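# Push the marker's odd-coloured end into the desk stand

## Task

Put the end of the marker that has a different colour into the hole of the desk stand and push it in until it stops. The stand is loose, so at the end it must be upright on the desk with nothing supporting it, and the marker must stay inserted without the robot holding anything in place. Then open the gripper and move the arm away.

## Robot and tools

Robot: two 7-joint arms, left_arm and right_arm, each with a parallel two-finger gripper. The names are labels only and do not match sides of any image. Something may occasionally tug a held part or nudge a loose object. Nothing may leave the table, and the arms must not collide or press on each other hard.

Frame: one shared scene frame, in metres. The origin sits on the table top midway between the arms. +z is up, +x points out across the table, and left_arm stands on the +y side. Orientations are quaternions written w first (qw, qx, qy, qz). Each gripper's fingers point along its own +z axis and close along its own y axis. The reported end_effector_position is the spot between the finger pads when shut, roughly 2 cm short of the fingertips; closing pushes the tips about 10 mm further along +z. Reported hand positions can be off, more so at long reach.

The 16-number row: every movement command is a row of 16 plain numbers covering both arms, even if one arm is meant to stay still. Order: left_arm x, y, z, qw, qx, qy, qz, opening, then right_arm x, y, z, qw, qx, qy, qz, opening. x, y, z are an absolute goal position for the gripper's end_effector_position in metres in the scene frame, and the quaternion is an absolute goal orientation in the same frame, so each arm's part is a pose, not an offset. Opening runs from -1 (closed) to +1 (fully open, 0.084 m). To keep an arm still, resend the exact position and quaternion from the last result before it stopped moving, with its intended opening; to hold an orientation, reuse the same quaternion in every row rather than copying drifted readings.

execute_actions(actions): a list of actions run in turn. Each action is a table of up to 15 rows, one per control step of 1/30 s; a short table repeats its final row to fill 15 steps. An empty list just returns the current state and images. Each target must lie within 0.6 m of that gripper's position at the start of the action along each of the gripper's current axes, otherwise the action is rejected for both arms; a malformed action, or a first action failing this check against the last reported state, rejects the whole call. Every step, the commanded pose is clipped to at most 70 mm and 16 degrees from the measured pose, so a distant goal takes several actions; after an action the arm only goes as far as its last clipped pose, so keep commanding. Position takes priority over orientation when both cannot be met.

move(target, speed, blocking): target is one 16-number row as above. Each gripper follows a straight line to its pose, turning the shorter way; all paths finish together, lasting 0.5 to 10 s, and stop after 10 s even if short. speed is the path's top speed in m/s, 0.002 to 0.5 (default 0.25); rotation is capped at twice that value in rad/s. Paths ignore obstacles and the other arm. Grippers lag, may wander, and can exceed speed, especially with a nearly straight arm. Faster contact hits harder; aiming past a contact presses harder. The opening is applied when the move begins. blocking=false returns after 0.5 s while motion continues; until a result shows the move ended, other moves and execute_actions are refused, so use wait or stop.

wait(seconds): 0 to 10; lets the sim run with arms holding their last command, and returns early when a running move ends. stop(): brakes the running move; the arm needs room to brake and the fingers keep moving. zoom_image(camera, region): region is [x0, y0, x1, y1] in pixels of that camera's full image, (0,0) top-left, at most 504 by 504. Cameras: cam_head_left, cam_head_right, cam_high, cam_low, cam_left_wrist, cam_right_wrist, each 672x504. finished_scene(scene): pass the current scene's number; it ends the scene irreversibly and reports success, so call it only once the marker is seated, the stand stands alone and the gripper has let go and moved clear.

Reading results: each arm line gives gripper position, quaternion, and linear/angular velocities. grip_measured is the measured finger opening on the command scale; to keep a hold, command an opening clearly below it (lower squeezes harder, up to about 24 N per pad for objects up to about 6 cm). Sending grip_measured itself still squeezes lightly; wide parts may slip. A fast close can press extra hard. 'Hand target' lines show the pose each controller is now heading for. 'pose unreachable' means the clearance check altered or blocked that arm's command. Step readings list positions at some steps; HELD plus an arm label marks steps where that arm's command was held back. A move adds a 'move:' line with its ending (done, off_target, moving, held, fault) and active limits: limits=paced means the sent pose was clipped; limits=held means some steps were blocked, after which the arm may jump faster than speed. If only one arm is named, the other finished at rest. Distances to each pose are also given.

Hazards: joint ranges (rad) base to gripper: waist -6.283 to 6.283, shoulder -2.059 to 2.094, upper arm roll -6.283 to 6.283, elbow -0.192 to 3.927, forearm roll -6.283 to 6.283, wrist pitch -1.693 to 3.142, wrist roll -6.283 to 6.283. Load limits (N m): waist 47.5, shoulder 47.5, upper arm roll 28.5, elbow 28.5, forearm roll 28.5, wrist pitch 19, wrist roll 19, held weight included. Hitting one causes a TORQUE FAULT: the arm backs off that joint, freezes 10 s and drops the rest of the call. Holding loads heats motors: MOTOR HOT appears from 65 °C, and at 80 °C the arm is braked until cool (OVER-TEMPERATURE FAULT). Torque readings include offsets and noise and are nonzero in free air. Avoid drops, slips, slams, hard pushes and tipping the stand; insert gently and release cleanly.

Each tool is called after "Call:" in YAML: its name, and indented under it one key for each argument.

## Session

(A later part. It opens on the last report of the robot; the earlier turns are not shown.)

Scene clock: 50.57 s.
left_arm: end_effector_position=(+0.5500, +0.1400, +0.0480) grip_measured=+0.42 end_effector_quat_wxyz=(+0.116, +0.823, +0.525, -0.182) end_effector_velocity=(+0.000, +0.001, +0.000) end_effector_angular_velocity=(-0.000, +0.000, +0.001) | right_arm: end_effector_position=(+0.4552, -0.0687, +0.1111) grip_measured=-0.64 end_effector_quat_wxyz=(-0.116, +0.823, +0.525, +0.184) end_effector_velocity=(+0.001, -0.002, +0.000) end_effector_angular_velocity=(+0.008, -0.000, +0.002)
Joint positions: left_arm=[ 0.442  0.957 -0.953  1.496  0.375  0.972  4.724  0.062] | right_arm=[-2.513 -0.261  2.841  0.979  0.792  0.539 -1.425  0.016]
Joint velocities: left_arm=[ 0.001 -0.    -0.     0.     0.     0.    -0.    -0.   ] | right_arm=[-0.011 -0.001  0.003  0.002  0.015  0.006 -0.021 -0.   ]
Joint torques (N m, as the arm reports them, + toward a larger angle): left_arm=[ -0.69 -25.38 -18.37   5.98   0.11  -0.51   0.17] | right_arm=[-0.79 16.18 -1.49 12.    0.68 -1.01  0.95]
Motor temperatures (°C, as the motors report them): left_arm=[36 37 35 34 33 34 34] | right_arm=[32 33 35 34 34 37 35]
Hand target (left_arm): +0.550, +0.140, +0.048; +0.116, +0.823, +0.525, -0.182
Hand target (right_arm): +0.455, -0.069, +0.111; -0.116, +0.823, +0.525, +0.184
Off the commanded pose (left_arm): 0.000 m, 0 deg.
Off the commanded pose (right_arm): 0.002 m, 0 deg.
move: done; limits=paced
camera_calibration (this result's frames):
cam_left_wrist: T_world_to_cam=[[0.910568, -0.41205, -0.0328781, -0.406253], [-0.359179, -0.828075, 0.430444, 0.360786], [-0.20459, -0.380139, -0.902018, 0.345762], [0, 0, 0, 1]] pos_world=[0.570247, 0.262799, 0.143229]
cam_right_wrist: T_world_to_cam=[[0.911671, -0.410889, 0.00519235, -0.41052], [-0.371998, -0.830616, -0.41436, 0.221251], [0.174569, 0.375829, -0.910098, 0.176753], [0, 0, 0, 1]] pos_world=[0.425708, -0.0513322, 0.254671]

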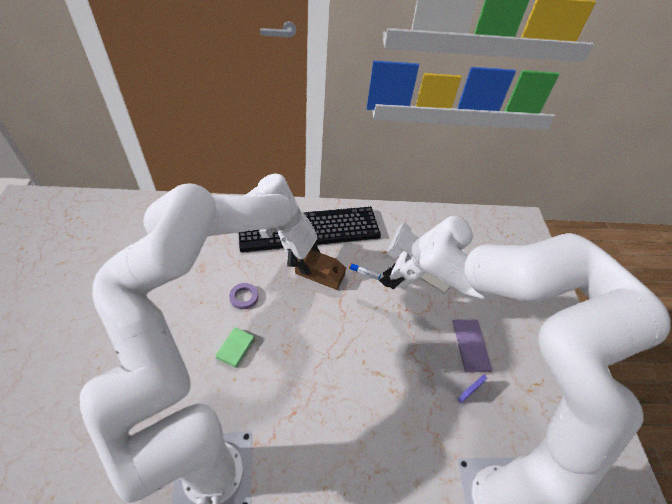

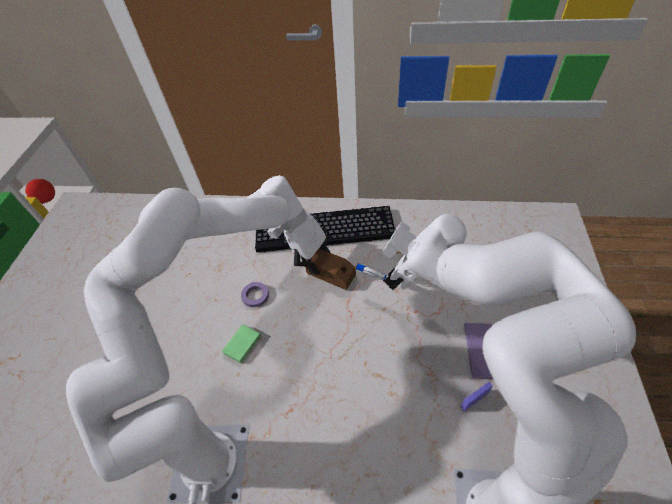

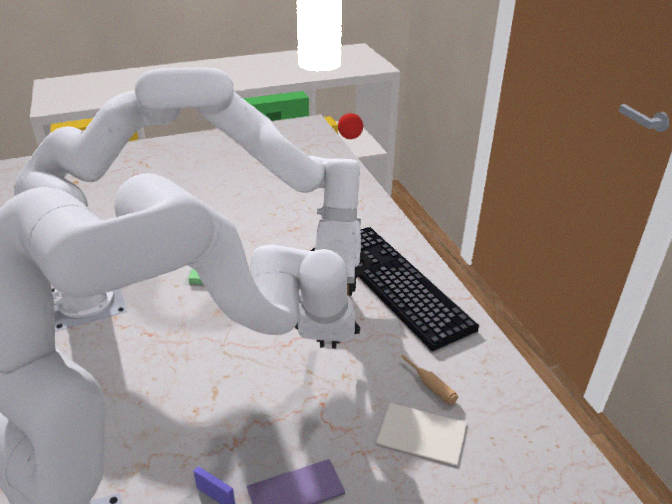

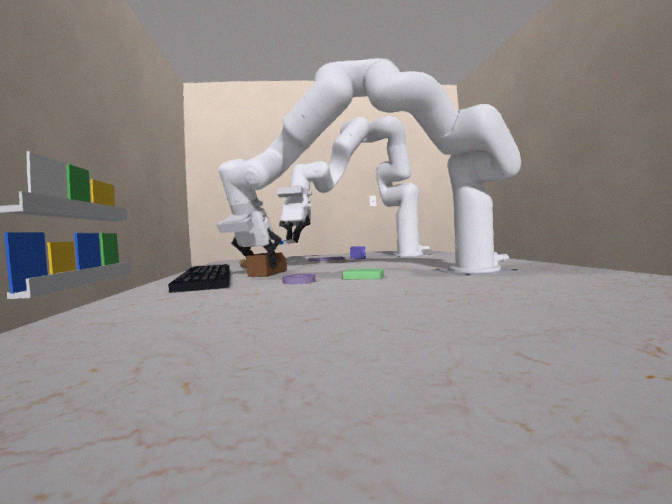

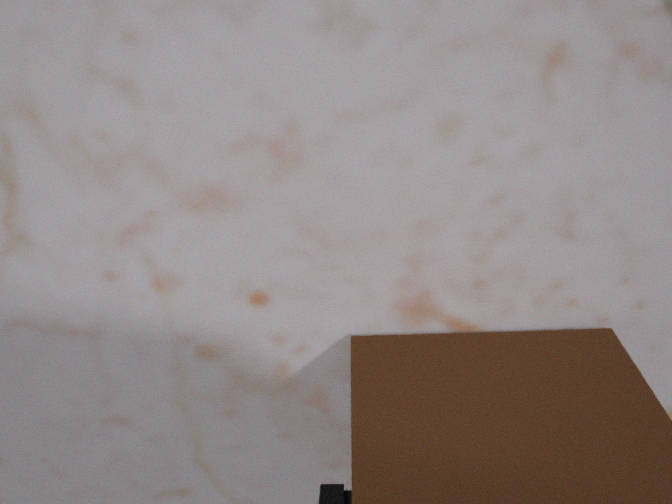

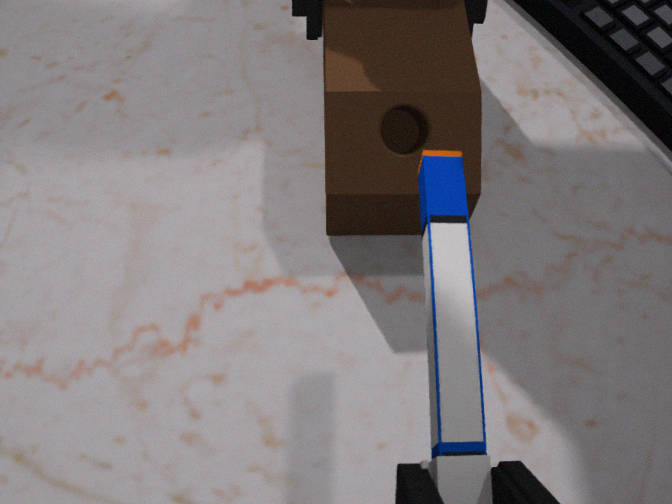

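Call:
zoom_image:
  camera: "cam_right_wrist"
  region: [310, 70, 500, 250]

Region (310, 70, 500, 250) of cam_right_wrist's 672x504 image, scaled by 2.653, with more detail than that image has; it fills the top 477 rows of this view, and the rest is white.

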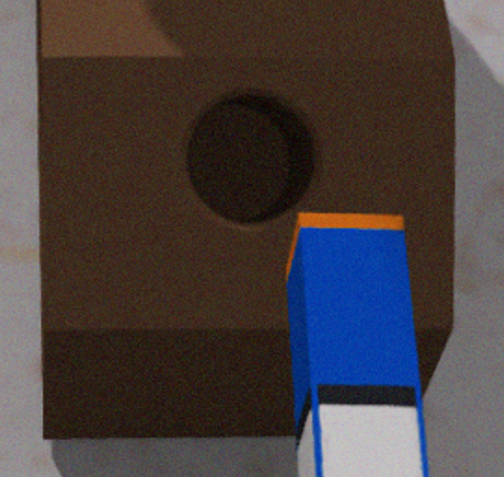

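Call:
move:
  target: [0.555,0.151,0.045,0.2056,0.7792,0.4964,-0.3228,0.75, 0.4916,0.0211,0.1572,0.1391,0.8147,0.519,-0.2183,-1]
  speed: 0.2

Call:
execute_actions:
  actions:
    - [[0.555,0.151,0.045,0.2056,0.7792,0.4964,-0.3228,0.45, 0.4916,0.0211,0.1572,0.1391,0.8147,0.519,-0.2183,-1],[0.555,0.151,0.045,0.2056,0.7792,0.4964,-0.3228,0.45, 0.4916,0.0211,0.1572,0.1391,0.8147,0.519,-0.2183,-1],[0.555,0.151,0.045,0.2056,0.7792,0.4964,-0.3228,0.45, 0.4916,0.0211,0.1572,0.1391,0.8147,0.519,-0.2183,-1],[0.555,0.151,0.045,0.2056,0.7792,0.4964,-0.3228,0.45, 0.4916,0.0211,0.1572,0.1391,0.8147,0.519,-0.2183,-1],[0.555,0.151,0.045,0.2056,0.7792,0.4964,-0.3228,0.45, 0.4916,0.0211,0.1572,0.1391,0.8147,0.519,-0.2183,-1],[0.555,0.151,0.045,0.2056,0.7792,0.4964,-0.3228,0.45, 0.4916,0.0211,0.1572,0.1391,0.8147,0.519,-0.2183,-1],[0.555,0.151,0.045,0.2056,0.7792,0.4964,-0.3228,0.35, 0.4916,0.0211,0.1572,0.1391,0.8147,0.519,-0.2183,-1],[0.555,0.151,0.045,0.2056,0.7792,0.4964,-0.3228,0.3, 0.4916,0.0211,0.1572,0.1391,0.8147,0.519,-0.2183,-1],[0.555,0.151,0.045,0.2056,0.7792,0.4964,-0.3228,0.1, 0.4916,0.0211,0.1572,0.1391,0.8147,0.519,-0.2183,-1]]

Scene clock: 76.40 s.
left_arm: end_effector_position=(+0.5552, +0.1515, +0.0449) grip_measured=+0.75 end_effector_quat_wxyz=(+0.205, +0.779, +0.497, -0.323) end_effector_velocity=(-0.001, -0.000, -0.001) end_effector_angular_velocity=(+0.001, +0.002, -0.001) | right_arm: end_effector_position=(+0.4902, +0.0210, +0.1575) grip_measured=-0.64 end_effector_quat_wxyz=(+0.141, +0.818, +0.530, -0.174) end_effector_velocity=(+0.000, -0.000, -0.002) end_effector_angular_velocity=(-0.001, +0.002, +0.003)
Joint positions: left_arm=[ 0.541  1.187 -1.034  1.662  0.214  1.131  4.926  0.075] | right_arm=[-2.425 -1.171  2.718  2.705  0.086  1.909 -0.647  0.016]
Joint velocities: left_arm=[-0.001  0.     0.001 -0.    -0.     0.    -0.    -0.   ] | right_arm=[-0.006 -0.009  0.011  0.014 -0.008  0.005 -0.001 -0.   ]
Joint torques (N m, as the arm reports them, + toward a larger angle): left_arm=[ -0.61 -28.88 -22.73   5.94  -0.18  -0.79   0.1 ] | right_arm=[-1.83 25.8  -3.51 11.82  0.73 -0.59  0.72]
Motor temperatures (°C, as the motors report them): left_arm=[36 37 36 34 33 34 34] | right_arm=[32 34 34 35 34 37 35]
Hand target (left_arm): +0.555, +0.152, +0.045; +0.205, +0.779, +0.497, -0.323
Hand target (right_arm): +0.490, +0.021, +0.157; +0.141, +0.818, +0.530, -0.174
Off the commanded pose (left_arm): 0.001 m, 0 deg.
Off the commanded pose (right_arm): 0.001 m, 5 deg.
elbow stopped short (right arm): the move would have taken joint 4 (elbow) straighter than the controller allows; a more bent joint 4 avoids this.
move: off_target (right_arm)
camera_calibration (this result's frames):
cam_left_wrist: T_world_to_cam=[[0.905877, -0.422007, -0.0360131, -0.402092], [-0.272795, -0.646389, 0.712575, 0.285362], [-0.32399, -0.635681, -0.700671, 0.444371], [0, 0, 0, 1]] pos_world=[0.586063, 0.297247, 0.0935353]
cam_right_wrist: T_world_to_cam=[[0.920147, -0.389788, 0.0373484, -0.415514], [-0.364696, -0.818354, 0.444178, 0.188986], [-0.142571, -0.42233, -0.89516, 0.349042], [0, 0, 0, 1]] pos_world=[0.501019, 0.140106, 0.244024]

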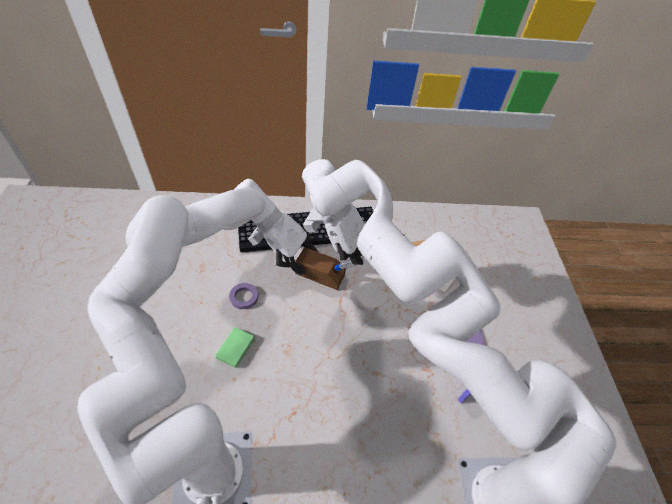

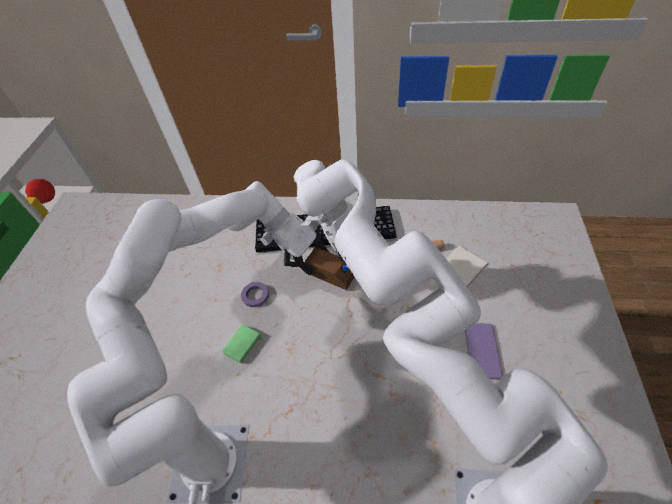

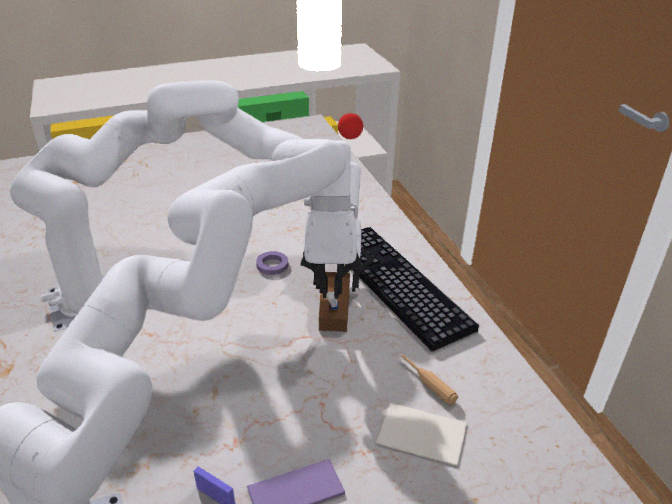

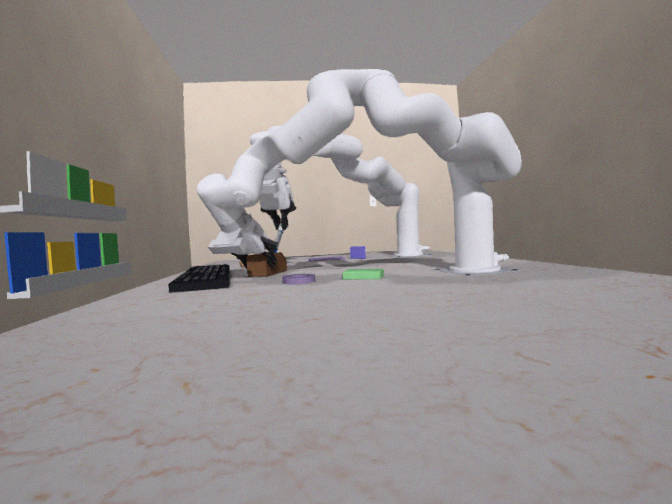

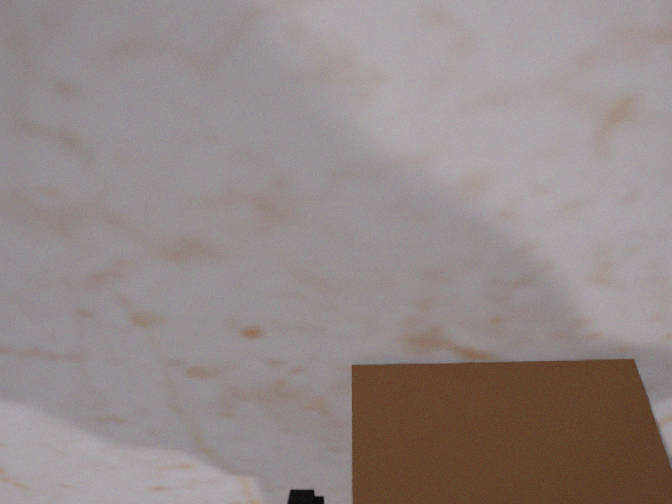

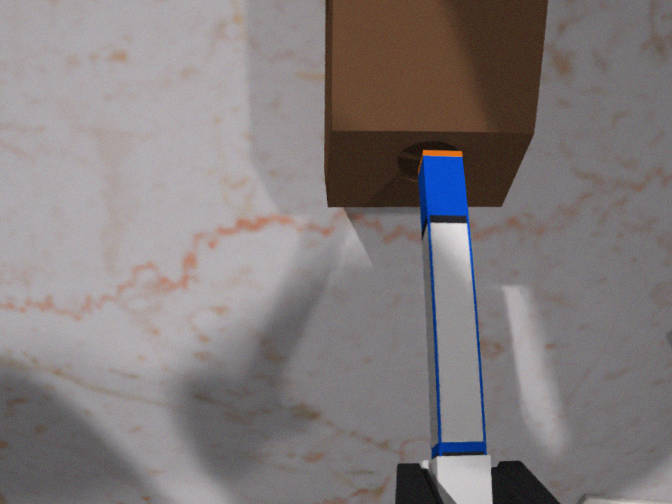

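Scene clock: 76.90 s.
left_arm: end_effector_position=(+0.5551, +0.1511, +0.0451) grip_measured=+0.42 end_effector_quat_wxyz=(+0.206, +0.779, +0.496, -0.323) end_effector_velocity=(+0.001, +0.002, +0.000) end_effector_angular_velocity=(+0.000, -0.000, +0.003) | right_arm: end_effector_position=(+0.4908, +0.0206, +0.1570) grip_measured=-0.64 end_effector_quat_wxyz=(+0.141, +0.818, +0.529, -0.174) end_effector_velocity=(-0.000, +0.000, -0.000) end_effector_angular_velocity=(+0.000, +0.001, -0.000)
Joint positions: left_arm=[ 0.542  1.187 -1.035  1.661  0.214  1.131  4.927  0.062] | right_arm=[-2.426 -1.172  2.723  2.706  0.081  1.908 -0.644  0.016]
Joint velocities: left_arm=[ 0.002  0.     0.     0.001  0.     0.    -0.     0.   ] | right_arm=[-0.002  0.001  0.01  -0.001 -0.008 -0.     0.002  0.   ]
Joint torques (N m, as the arm reports them, + toward a larger angle): left_arm=[ -1.39 -29.   -22.79   5.69   0.01  -0.86  -0.07] | right_arm=[-1.6  26.43 -4.26 11.54  0.26 -0.31  0.6 ]
Motor temperatures (°C, as the motors report them): left_arm=[36 37 36 34 33 34 34] | right_arm=[32 34 34 35 34 37 35]
Hand target (left_arm): +0.555, +0.151, +0.045; +0.206, +0.779, +0.496, -0.323
Hand target (right_arm): +0.491, +0.021, +0.157; +0.141, +0.818, +0.529, -0.174
Off the commanded pose (left_arm): 0.000 m, 0 deg.
Off the commanded pose (right_arm): 0.001 m, 5 deg.
elbow stopped short (right arm): the move would have taken joint 4 (elbow) straighter than the controller allows; a more bent joint 4 avoids this.
Step readings (end_effector_position):
0: left_arm (+0.5552, +0.1515, +0.0449) | right_arm (+0.4902, +0.0210, +0.1575)
1: left_arm (+0.5552, +0.1515, +0.0449) | right_arm (+0.4902, +0.0210, +0.1574)
2: left_arm (+0.5552, +0.1515, +0.0449) | right_arm (+0.4903, +0.0210, +0.1573)
4: left_arm (+0.5551, +0.1513, +0.0450) | right_arm (+0.4905, +0.0208, +0.1572)
8: left_arm (+0.5550, +0.1511, +0.0451) | right_arm (+0.4908, +0.0205, +0.1570)
15: end_effector_position above
camera_calibration (this result's frames):
cam_left_wrist: T_world_to_cam=[[0.905555, -0.422802, -0.0347597, -0.401906], [-0.273931, -0.645329, 0.713101, 0.285411], [-0.323932, -0.63623, -0.7002, 0.444247], [0, 0, 0, 1]] pos_world=[0.586036, 0.2969, 0.0935649]
cam_right_wrist: T_world_to_cam=[[0.919356, -0.391428, 0.0396216, -0.416194], [-0.367064, -0.817142, 0.444459, 0.190108], [-0.141597, -0.42316, -0.894922, 0.348039], [0, 0, 0, 1]] pos_world=[0.501693, 0.139712, 0.243463]

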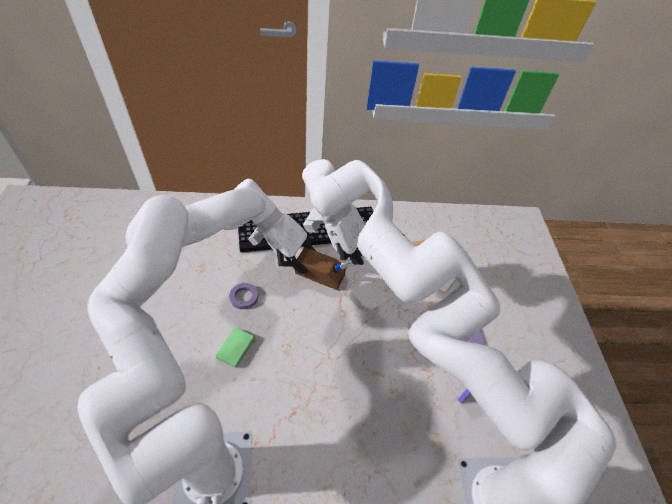

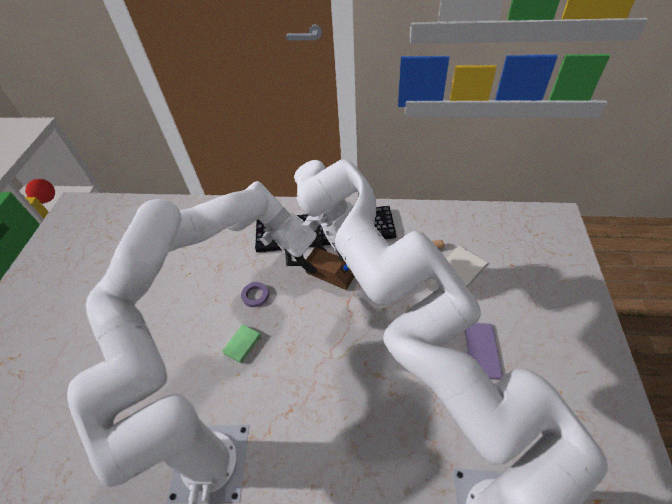

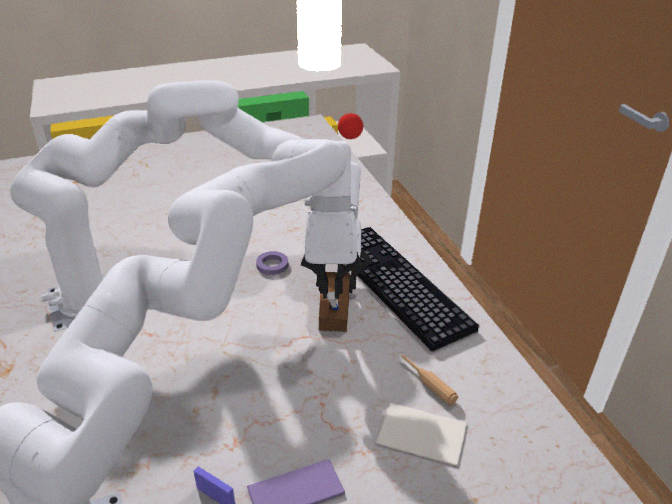

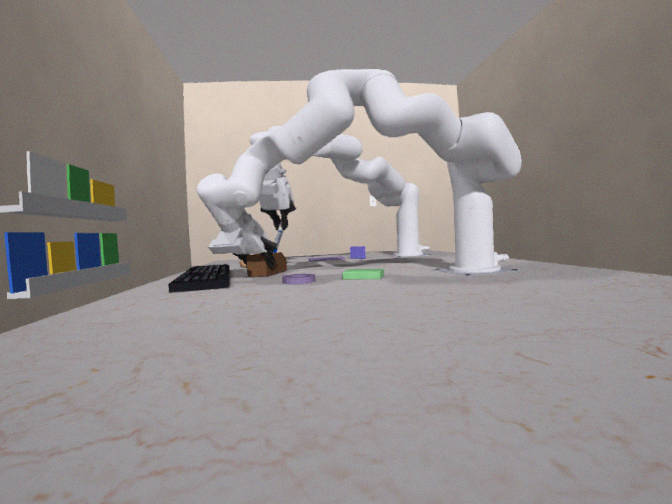

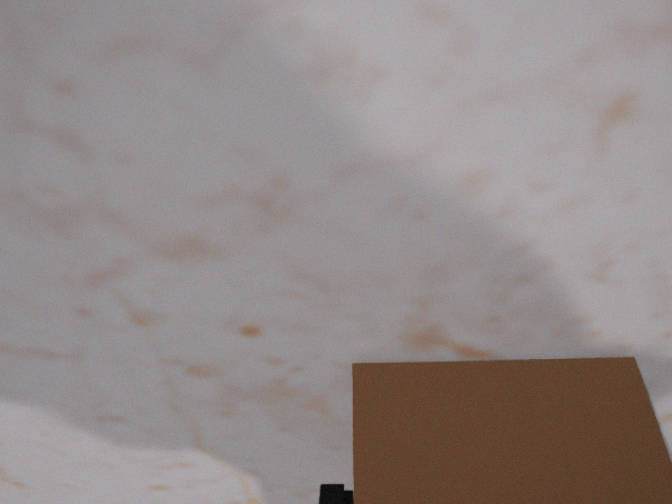

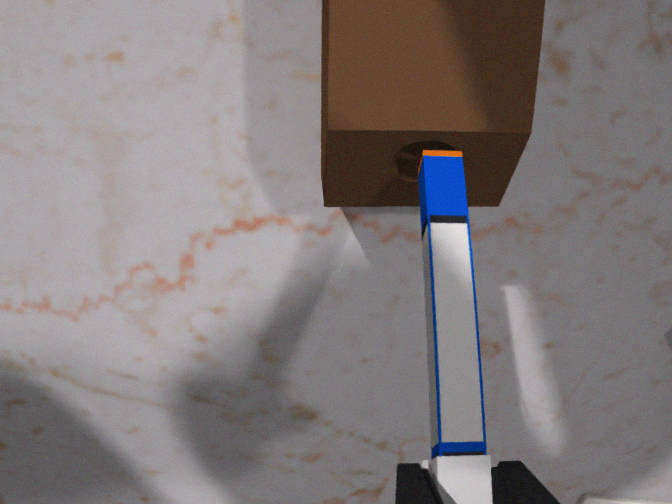

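Call:
move:
  target: [0.455,0.081,0.045,0.2056,0.7792,0.4964,-0.3228,-0.2, 0.3886,-0.055,0.167,0.1391,0.8147,0.519,-0.2183,-1]
  speed: 0.08

Call:
zoom_image:
  camera: "cam_right_wrist"
  region: [300, 0, 580, 240]

Scene clock: 81.23 s.
left_arm: end_effector_position=(+0.4550, +0.0813, +0.0449) grip_measured=+0.42 end_effector_quat_wxyz=(+0.205, +0.779, +0.496, -0.323) end_effector_velocity=(-0.000, -0.001, +0.000) end_effector_angular_velocity=(+0.000, -0.001, +0.004) | right_arm: end_effector_position=(+0.3888, -0.0553, +0.1666) grip_measured=-0.64 end_effector_quat_wxyz=(+0.139, +0.815, +0.519, -0.218) end_effector_velocity=(-0.001, -0.001, +0.001) end_effector_angular_velocity=(+0.001, -0.002, -0.000)
Joint positions: left_arm=[ 0.647  1.059 -1.112  1.185  0.203  0.811  4.82   0.062] | right_arm=[-2.158 -0.555  2.648  1.621 -0.042  1.559 -0.612  0.016]
Joint velocities: left_arm=[ 0.001 -0.001 -0.001 -0.004 -0.    -0.006 -0.003 -0.   ] | right_arm=[ 0.002  0.007 -0.002 -0.009 -0.002 -0.004  0.001  0.   ]
Joint torques (N m, as the arm reports them, + toward a larger angle): left_arm=[ -1.12 -21.71 -24.45   4.82  -0.14  -0.69   0.13] | right_arm=[-2.31 19.57 -6.21 12.4   0.48 -0.18  0.75]
Motor temperatures (°C, as the motors report them): left_arm=[36 37 36 34 33 34 34] | right_arm=[32 35 34 36 34 37 35]
Hand target (left_arm): +0.455, +0.081, +0.045; +0.206, +0.779, +0.496, -0.323
Hand target (right_arm): +0.389, -0.055, +0.167; +0.139, +0.815, +0.518, -0.218
Off the commanded pose (left_arm): 0.000 m, 0 deg.
Off the commanded pose (right_arm): 0.001 m, 0 deg.
move: done
camera_calibration (this result's frames):
cam_left_wrist: T_world_to_cam=[[0.905373, -0.423161, -0.0351419, -0.34066], [-0.273895, -0.645239, 0.713195, 0.213067], [-0.324472, -0.636082, -0.700084, 0.367509], [0, 0, 0, 1]] pos_world=[0.486029, 0.227091, 0.0933575]
cam_right_wrist: T_world_to_cam=[[0.90913, -0.416417, -0.00890313, -0.341827], [-0.354303, -0.784406, 0.509094, 0.0724824], [-0.218979, -0.459679, -0.860665, 0.332381], [0, 0, 0, 1]] pos_world=[0.40923, 0.0673019, 0.246125]

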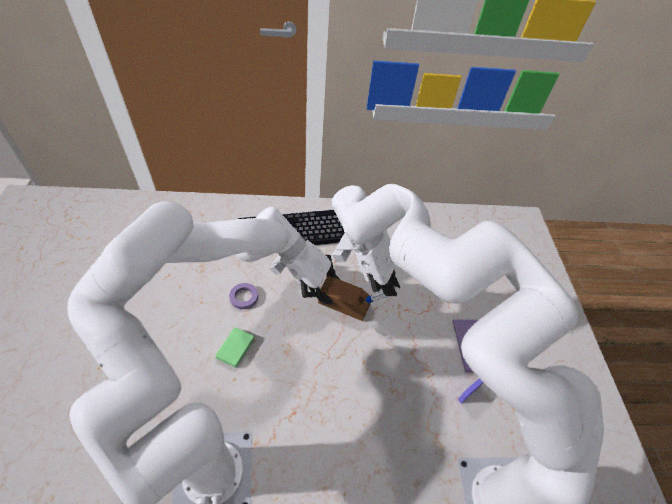

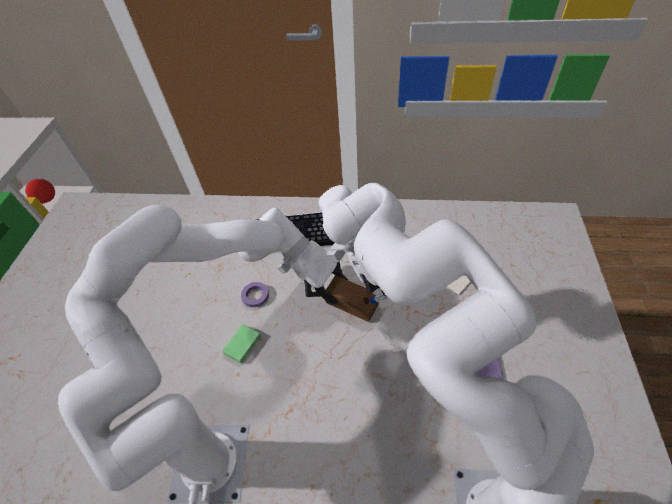

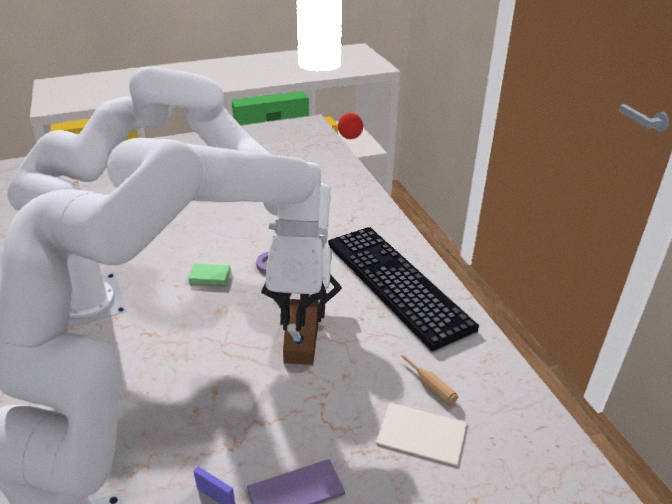

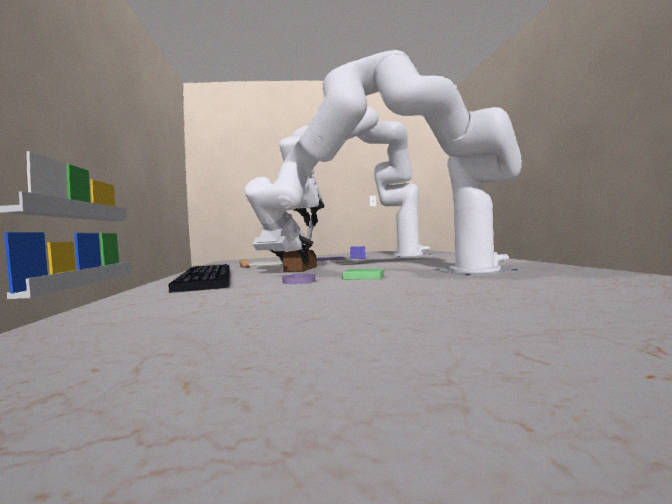

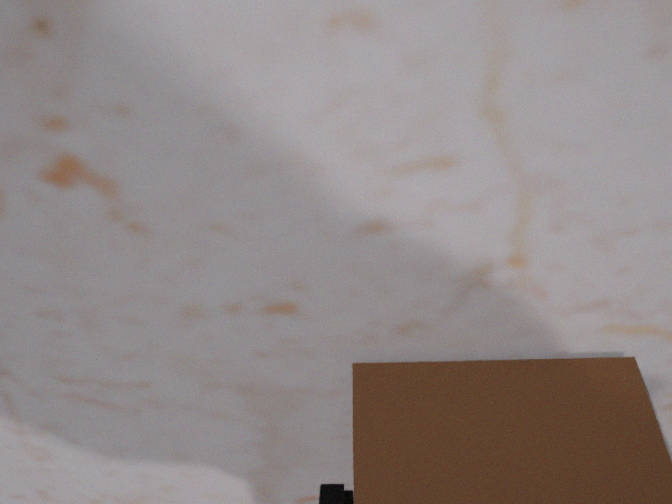

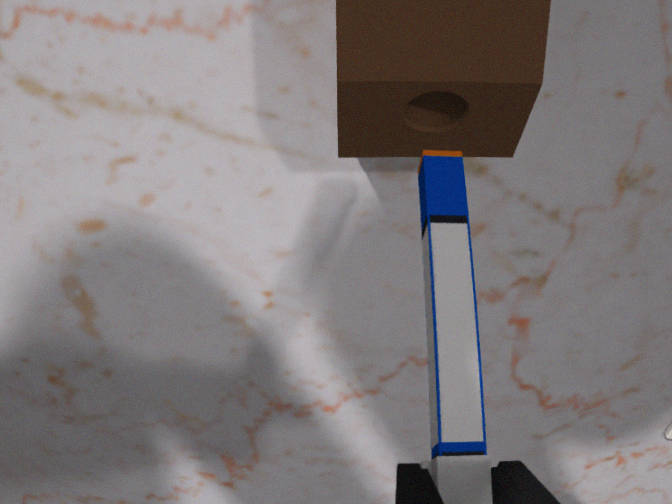

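Region (300, 0, 580, 240) of cam_right_wrist's 672x504 image, scaled by 1.800, with more detail than that image has; it fills the top 432 rows of this view, and the rest is white.

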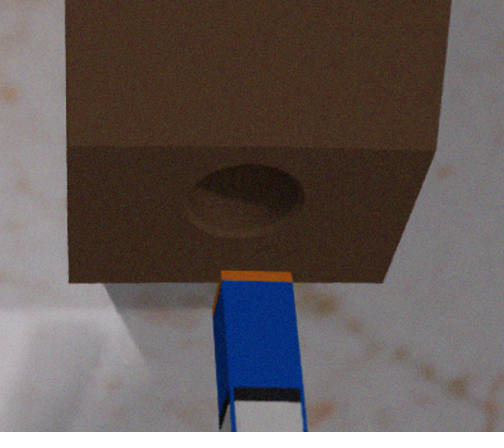

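Call:
move:
  target: [0.455,0.081,0.045,0.2056,0.7792,0.4964,-0.3228,-0.2, 0.3918,-0.0482,0.1564,0.1391,0.8147,0.519,-0.2183,-1]
  speed: 0.03

Call:
zoom_image:
  camera: "cam_right_wrist"
  region: [320, 60, 570, 240]

Call:
zoom_image:
  camera: "cam_head_left"
  region: [340, 275, 400, 325]

Call:
zoom_image:
  camera: "cam_high"
  region: [270, 310, 330, 370]

Scene clock: 89.67 s.
left_arm: end_effector_position=(+0.4549, +0.0809, +0.0450) grip_measured=+0.42 end_effector_quat_wxyz=(+0.206, +0.779, +0.496, -0.323) end_effector_velocity=(+0.000, +0.000, -0.000) end_effector_angular_velocity=(+0.000, -0.001, +0.000) | right_arm: end_effector_position=(+0.3918, -0.0483, +0.1566) grip_measured=-0.64 end_effector_quat_wxyz=(+0.139, +0.815, +0.519, -0.218) end_effector_velocity=(+0.001, +0.000, -0.001) end_effector_angular_velocity=(+0.001, -0.003, -0.001)
Joint positions: left_arm=[ 0.646  1.058 -1.112  1.185  0.203  0.81   4.82   0.062] | right_arm=[-2.163 -0.587  2.655  1.643 -0.031  1.55  -0.608  0.016]
Joint velocities: left_arm=[-0.001  0.     0.001  0.001 -0.    -0.001  0.001 -0.   ] | right_arm=[-0.001 -0.003 -0.     0.003  0.001 -0.002  0.     0.   ]
Joint torques (N m, as the arm reports them, + toward a larger angle): left_arm=[ -1.04 -21.32 -24.34   4.79   0.3   -0.87   0.05] | right_arm=[-1.61 20.2  -6.51 12.14  0.42 -0.16  0.63]
Motor temperatures (°C, as the motors report them): left_arm=[36 37 37 33 33 34 34] | right_arm=[32 35 34 36 34 37 35]
Hand target (left_arm): +0.455, +0.081, +0.045; +0.206, +0.779, +0.496, -0.323
Hand target (right_arm): +0.392, -0.048, +0.156; +0.139, +0.815, +0.519, -0.218
Off the commanded pose (left_arm): 0.000 m, 0 deg.
Off the commanded pose (right_arm): 0.000 m, 0 deg.
move: done
camera_calibration (this result's frames):
cam_left_wrist: T_world_to_cam=[[0.905394, -0.423132, -0.0349386, -0.340767], [-0.273993, -0.645167, 0.713224, 0.212742], [-0.324329, -0.636176, -0.700065, 0.367246], [0, 0, 0, 1]] pos_world=[0.485927, 0.226697, 0.093458]
cam_right_wrist: T_world_to_cam=[[0.909672, -0.415248, -0.00806682, -0.341959], [-0.353627, -0.784574, 0.509306, 0.0838456], [-0.217817, -0.460449, -0.860548, 0.327185], [0, 0, 0, 1]] pos_world=[0.411987, 0.074437, 0.236096]

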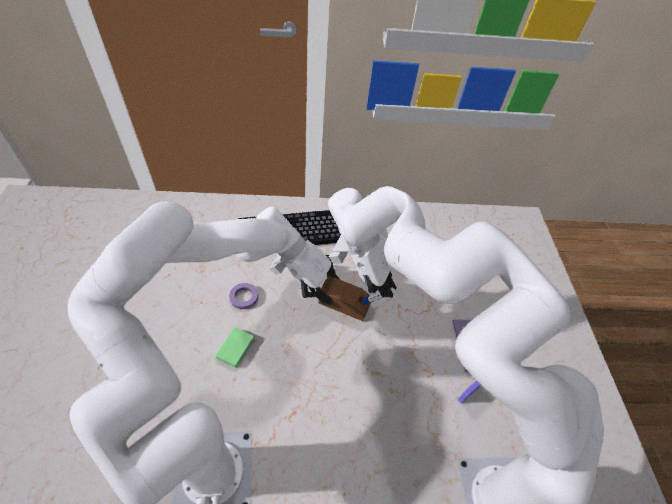

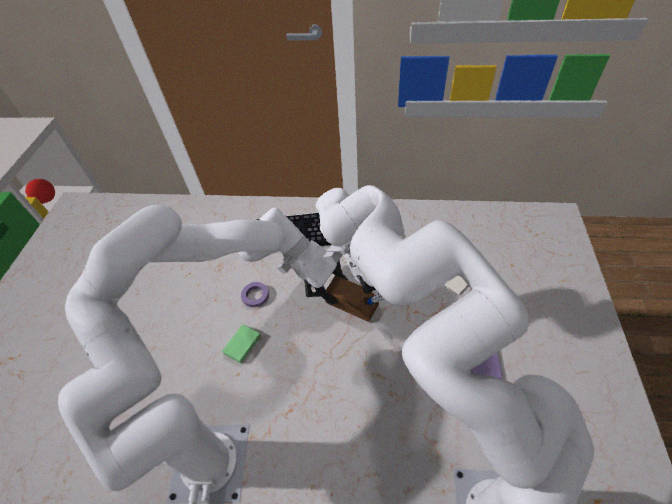

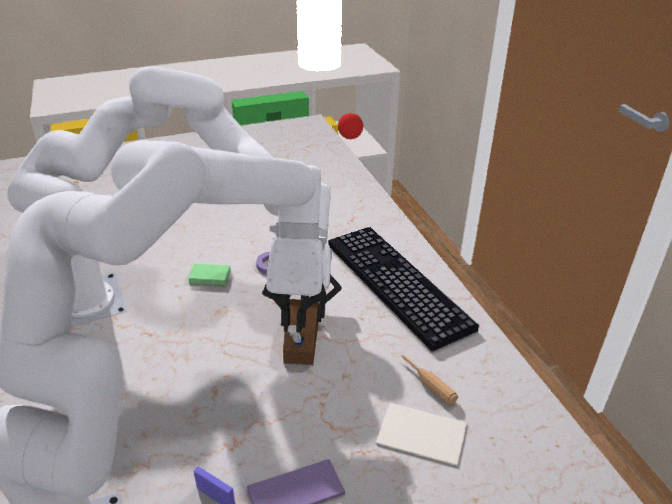

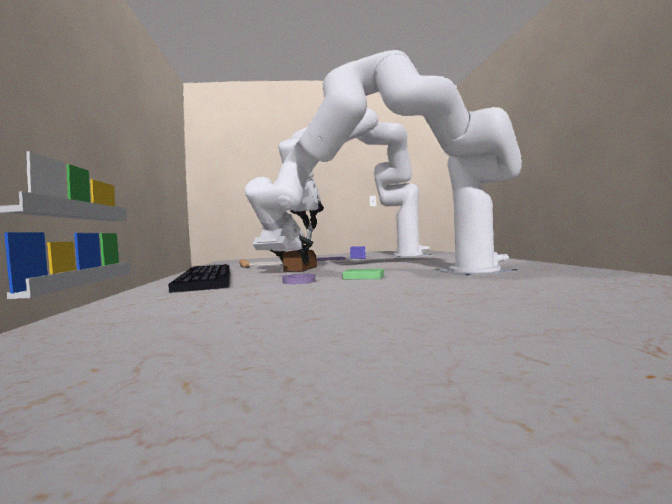

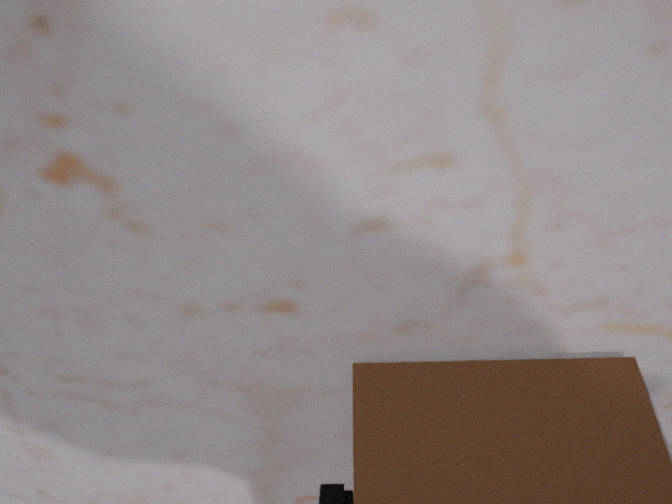

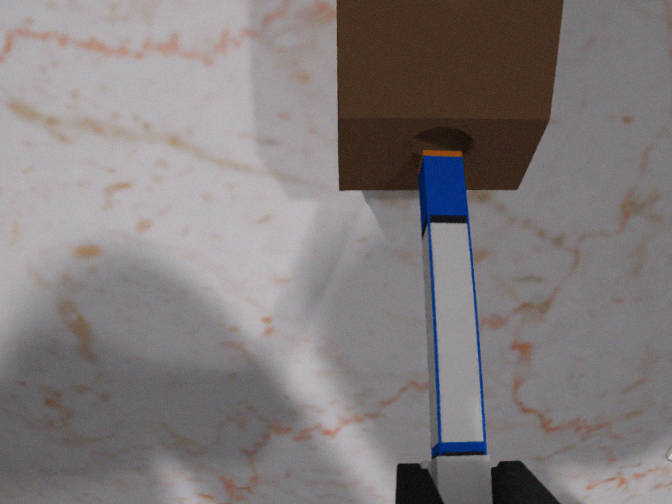

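Region (320, 60, 570, 240) of cam_right_wrist's 672x504 image, scaled by 2.016, with more detail than that image has; it fills the top 363 rows of this view, and the rest is white.

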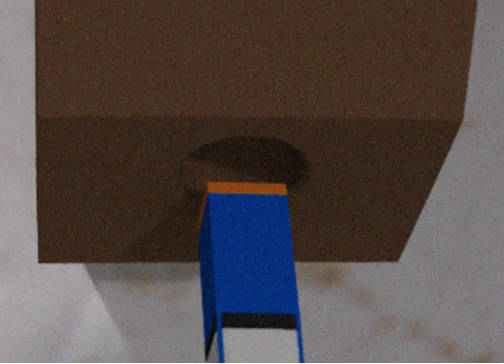

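Region (340, 275, 400, 325) of cam_head_left's 672x504 image, scaled by 8.400, with more detail than that image has.

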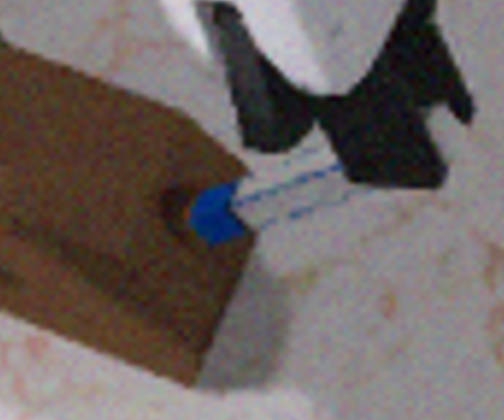

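Region (270, 310, 330, 370) of cam_high's 672x504 image, scaled by 8.400, with more detail than that image has.

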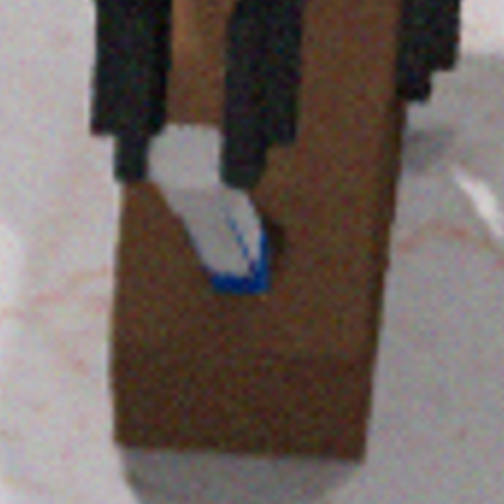

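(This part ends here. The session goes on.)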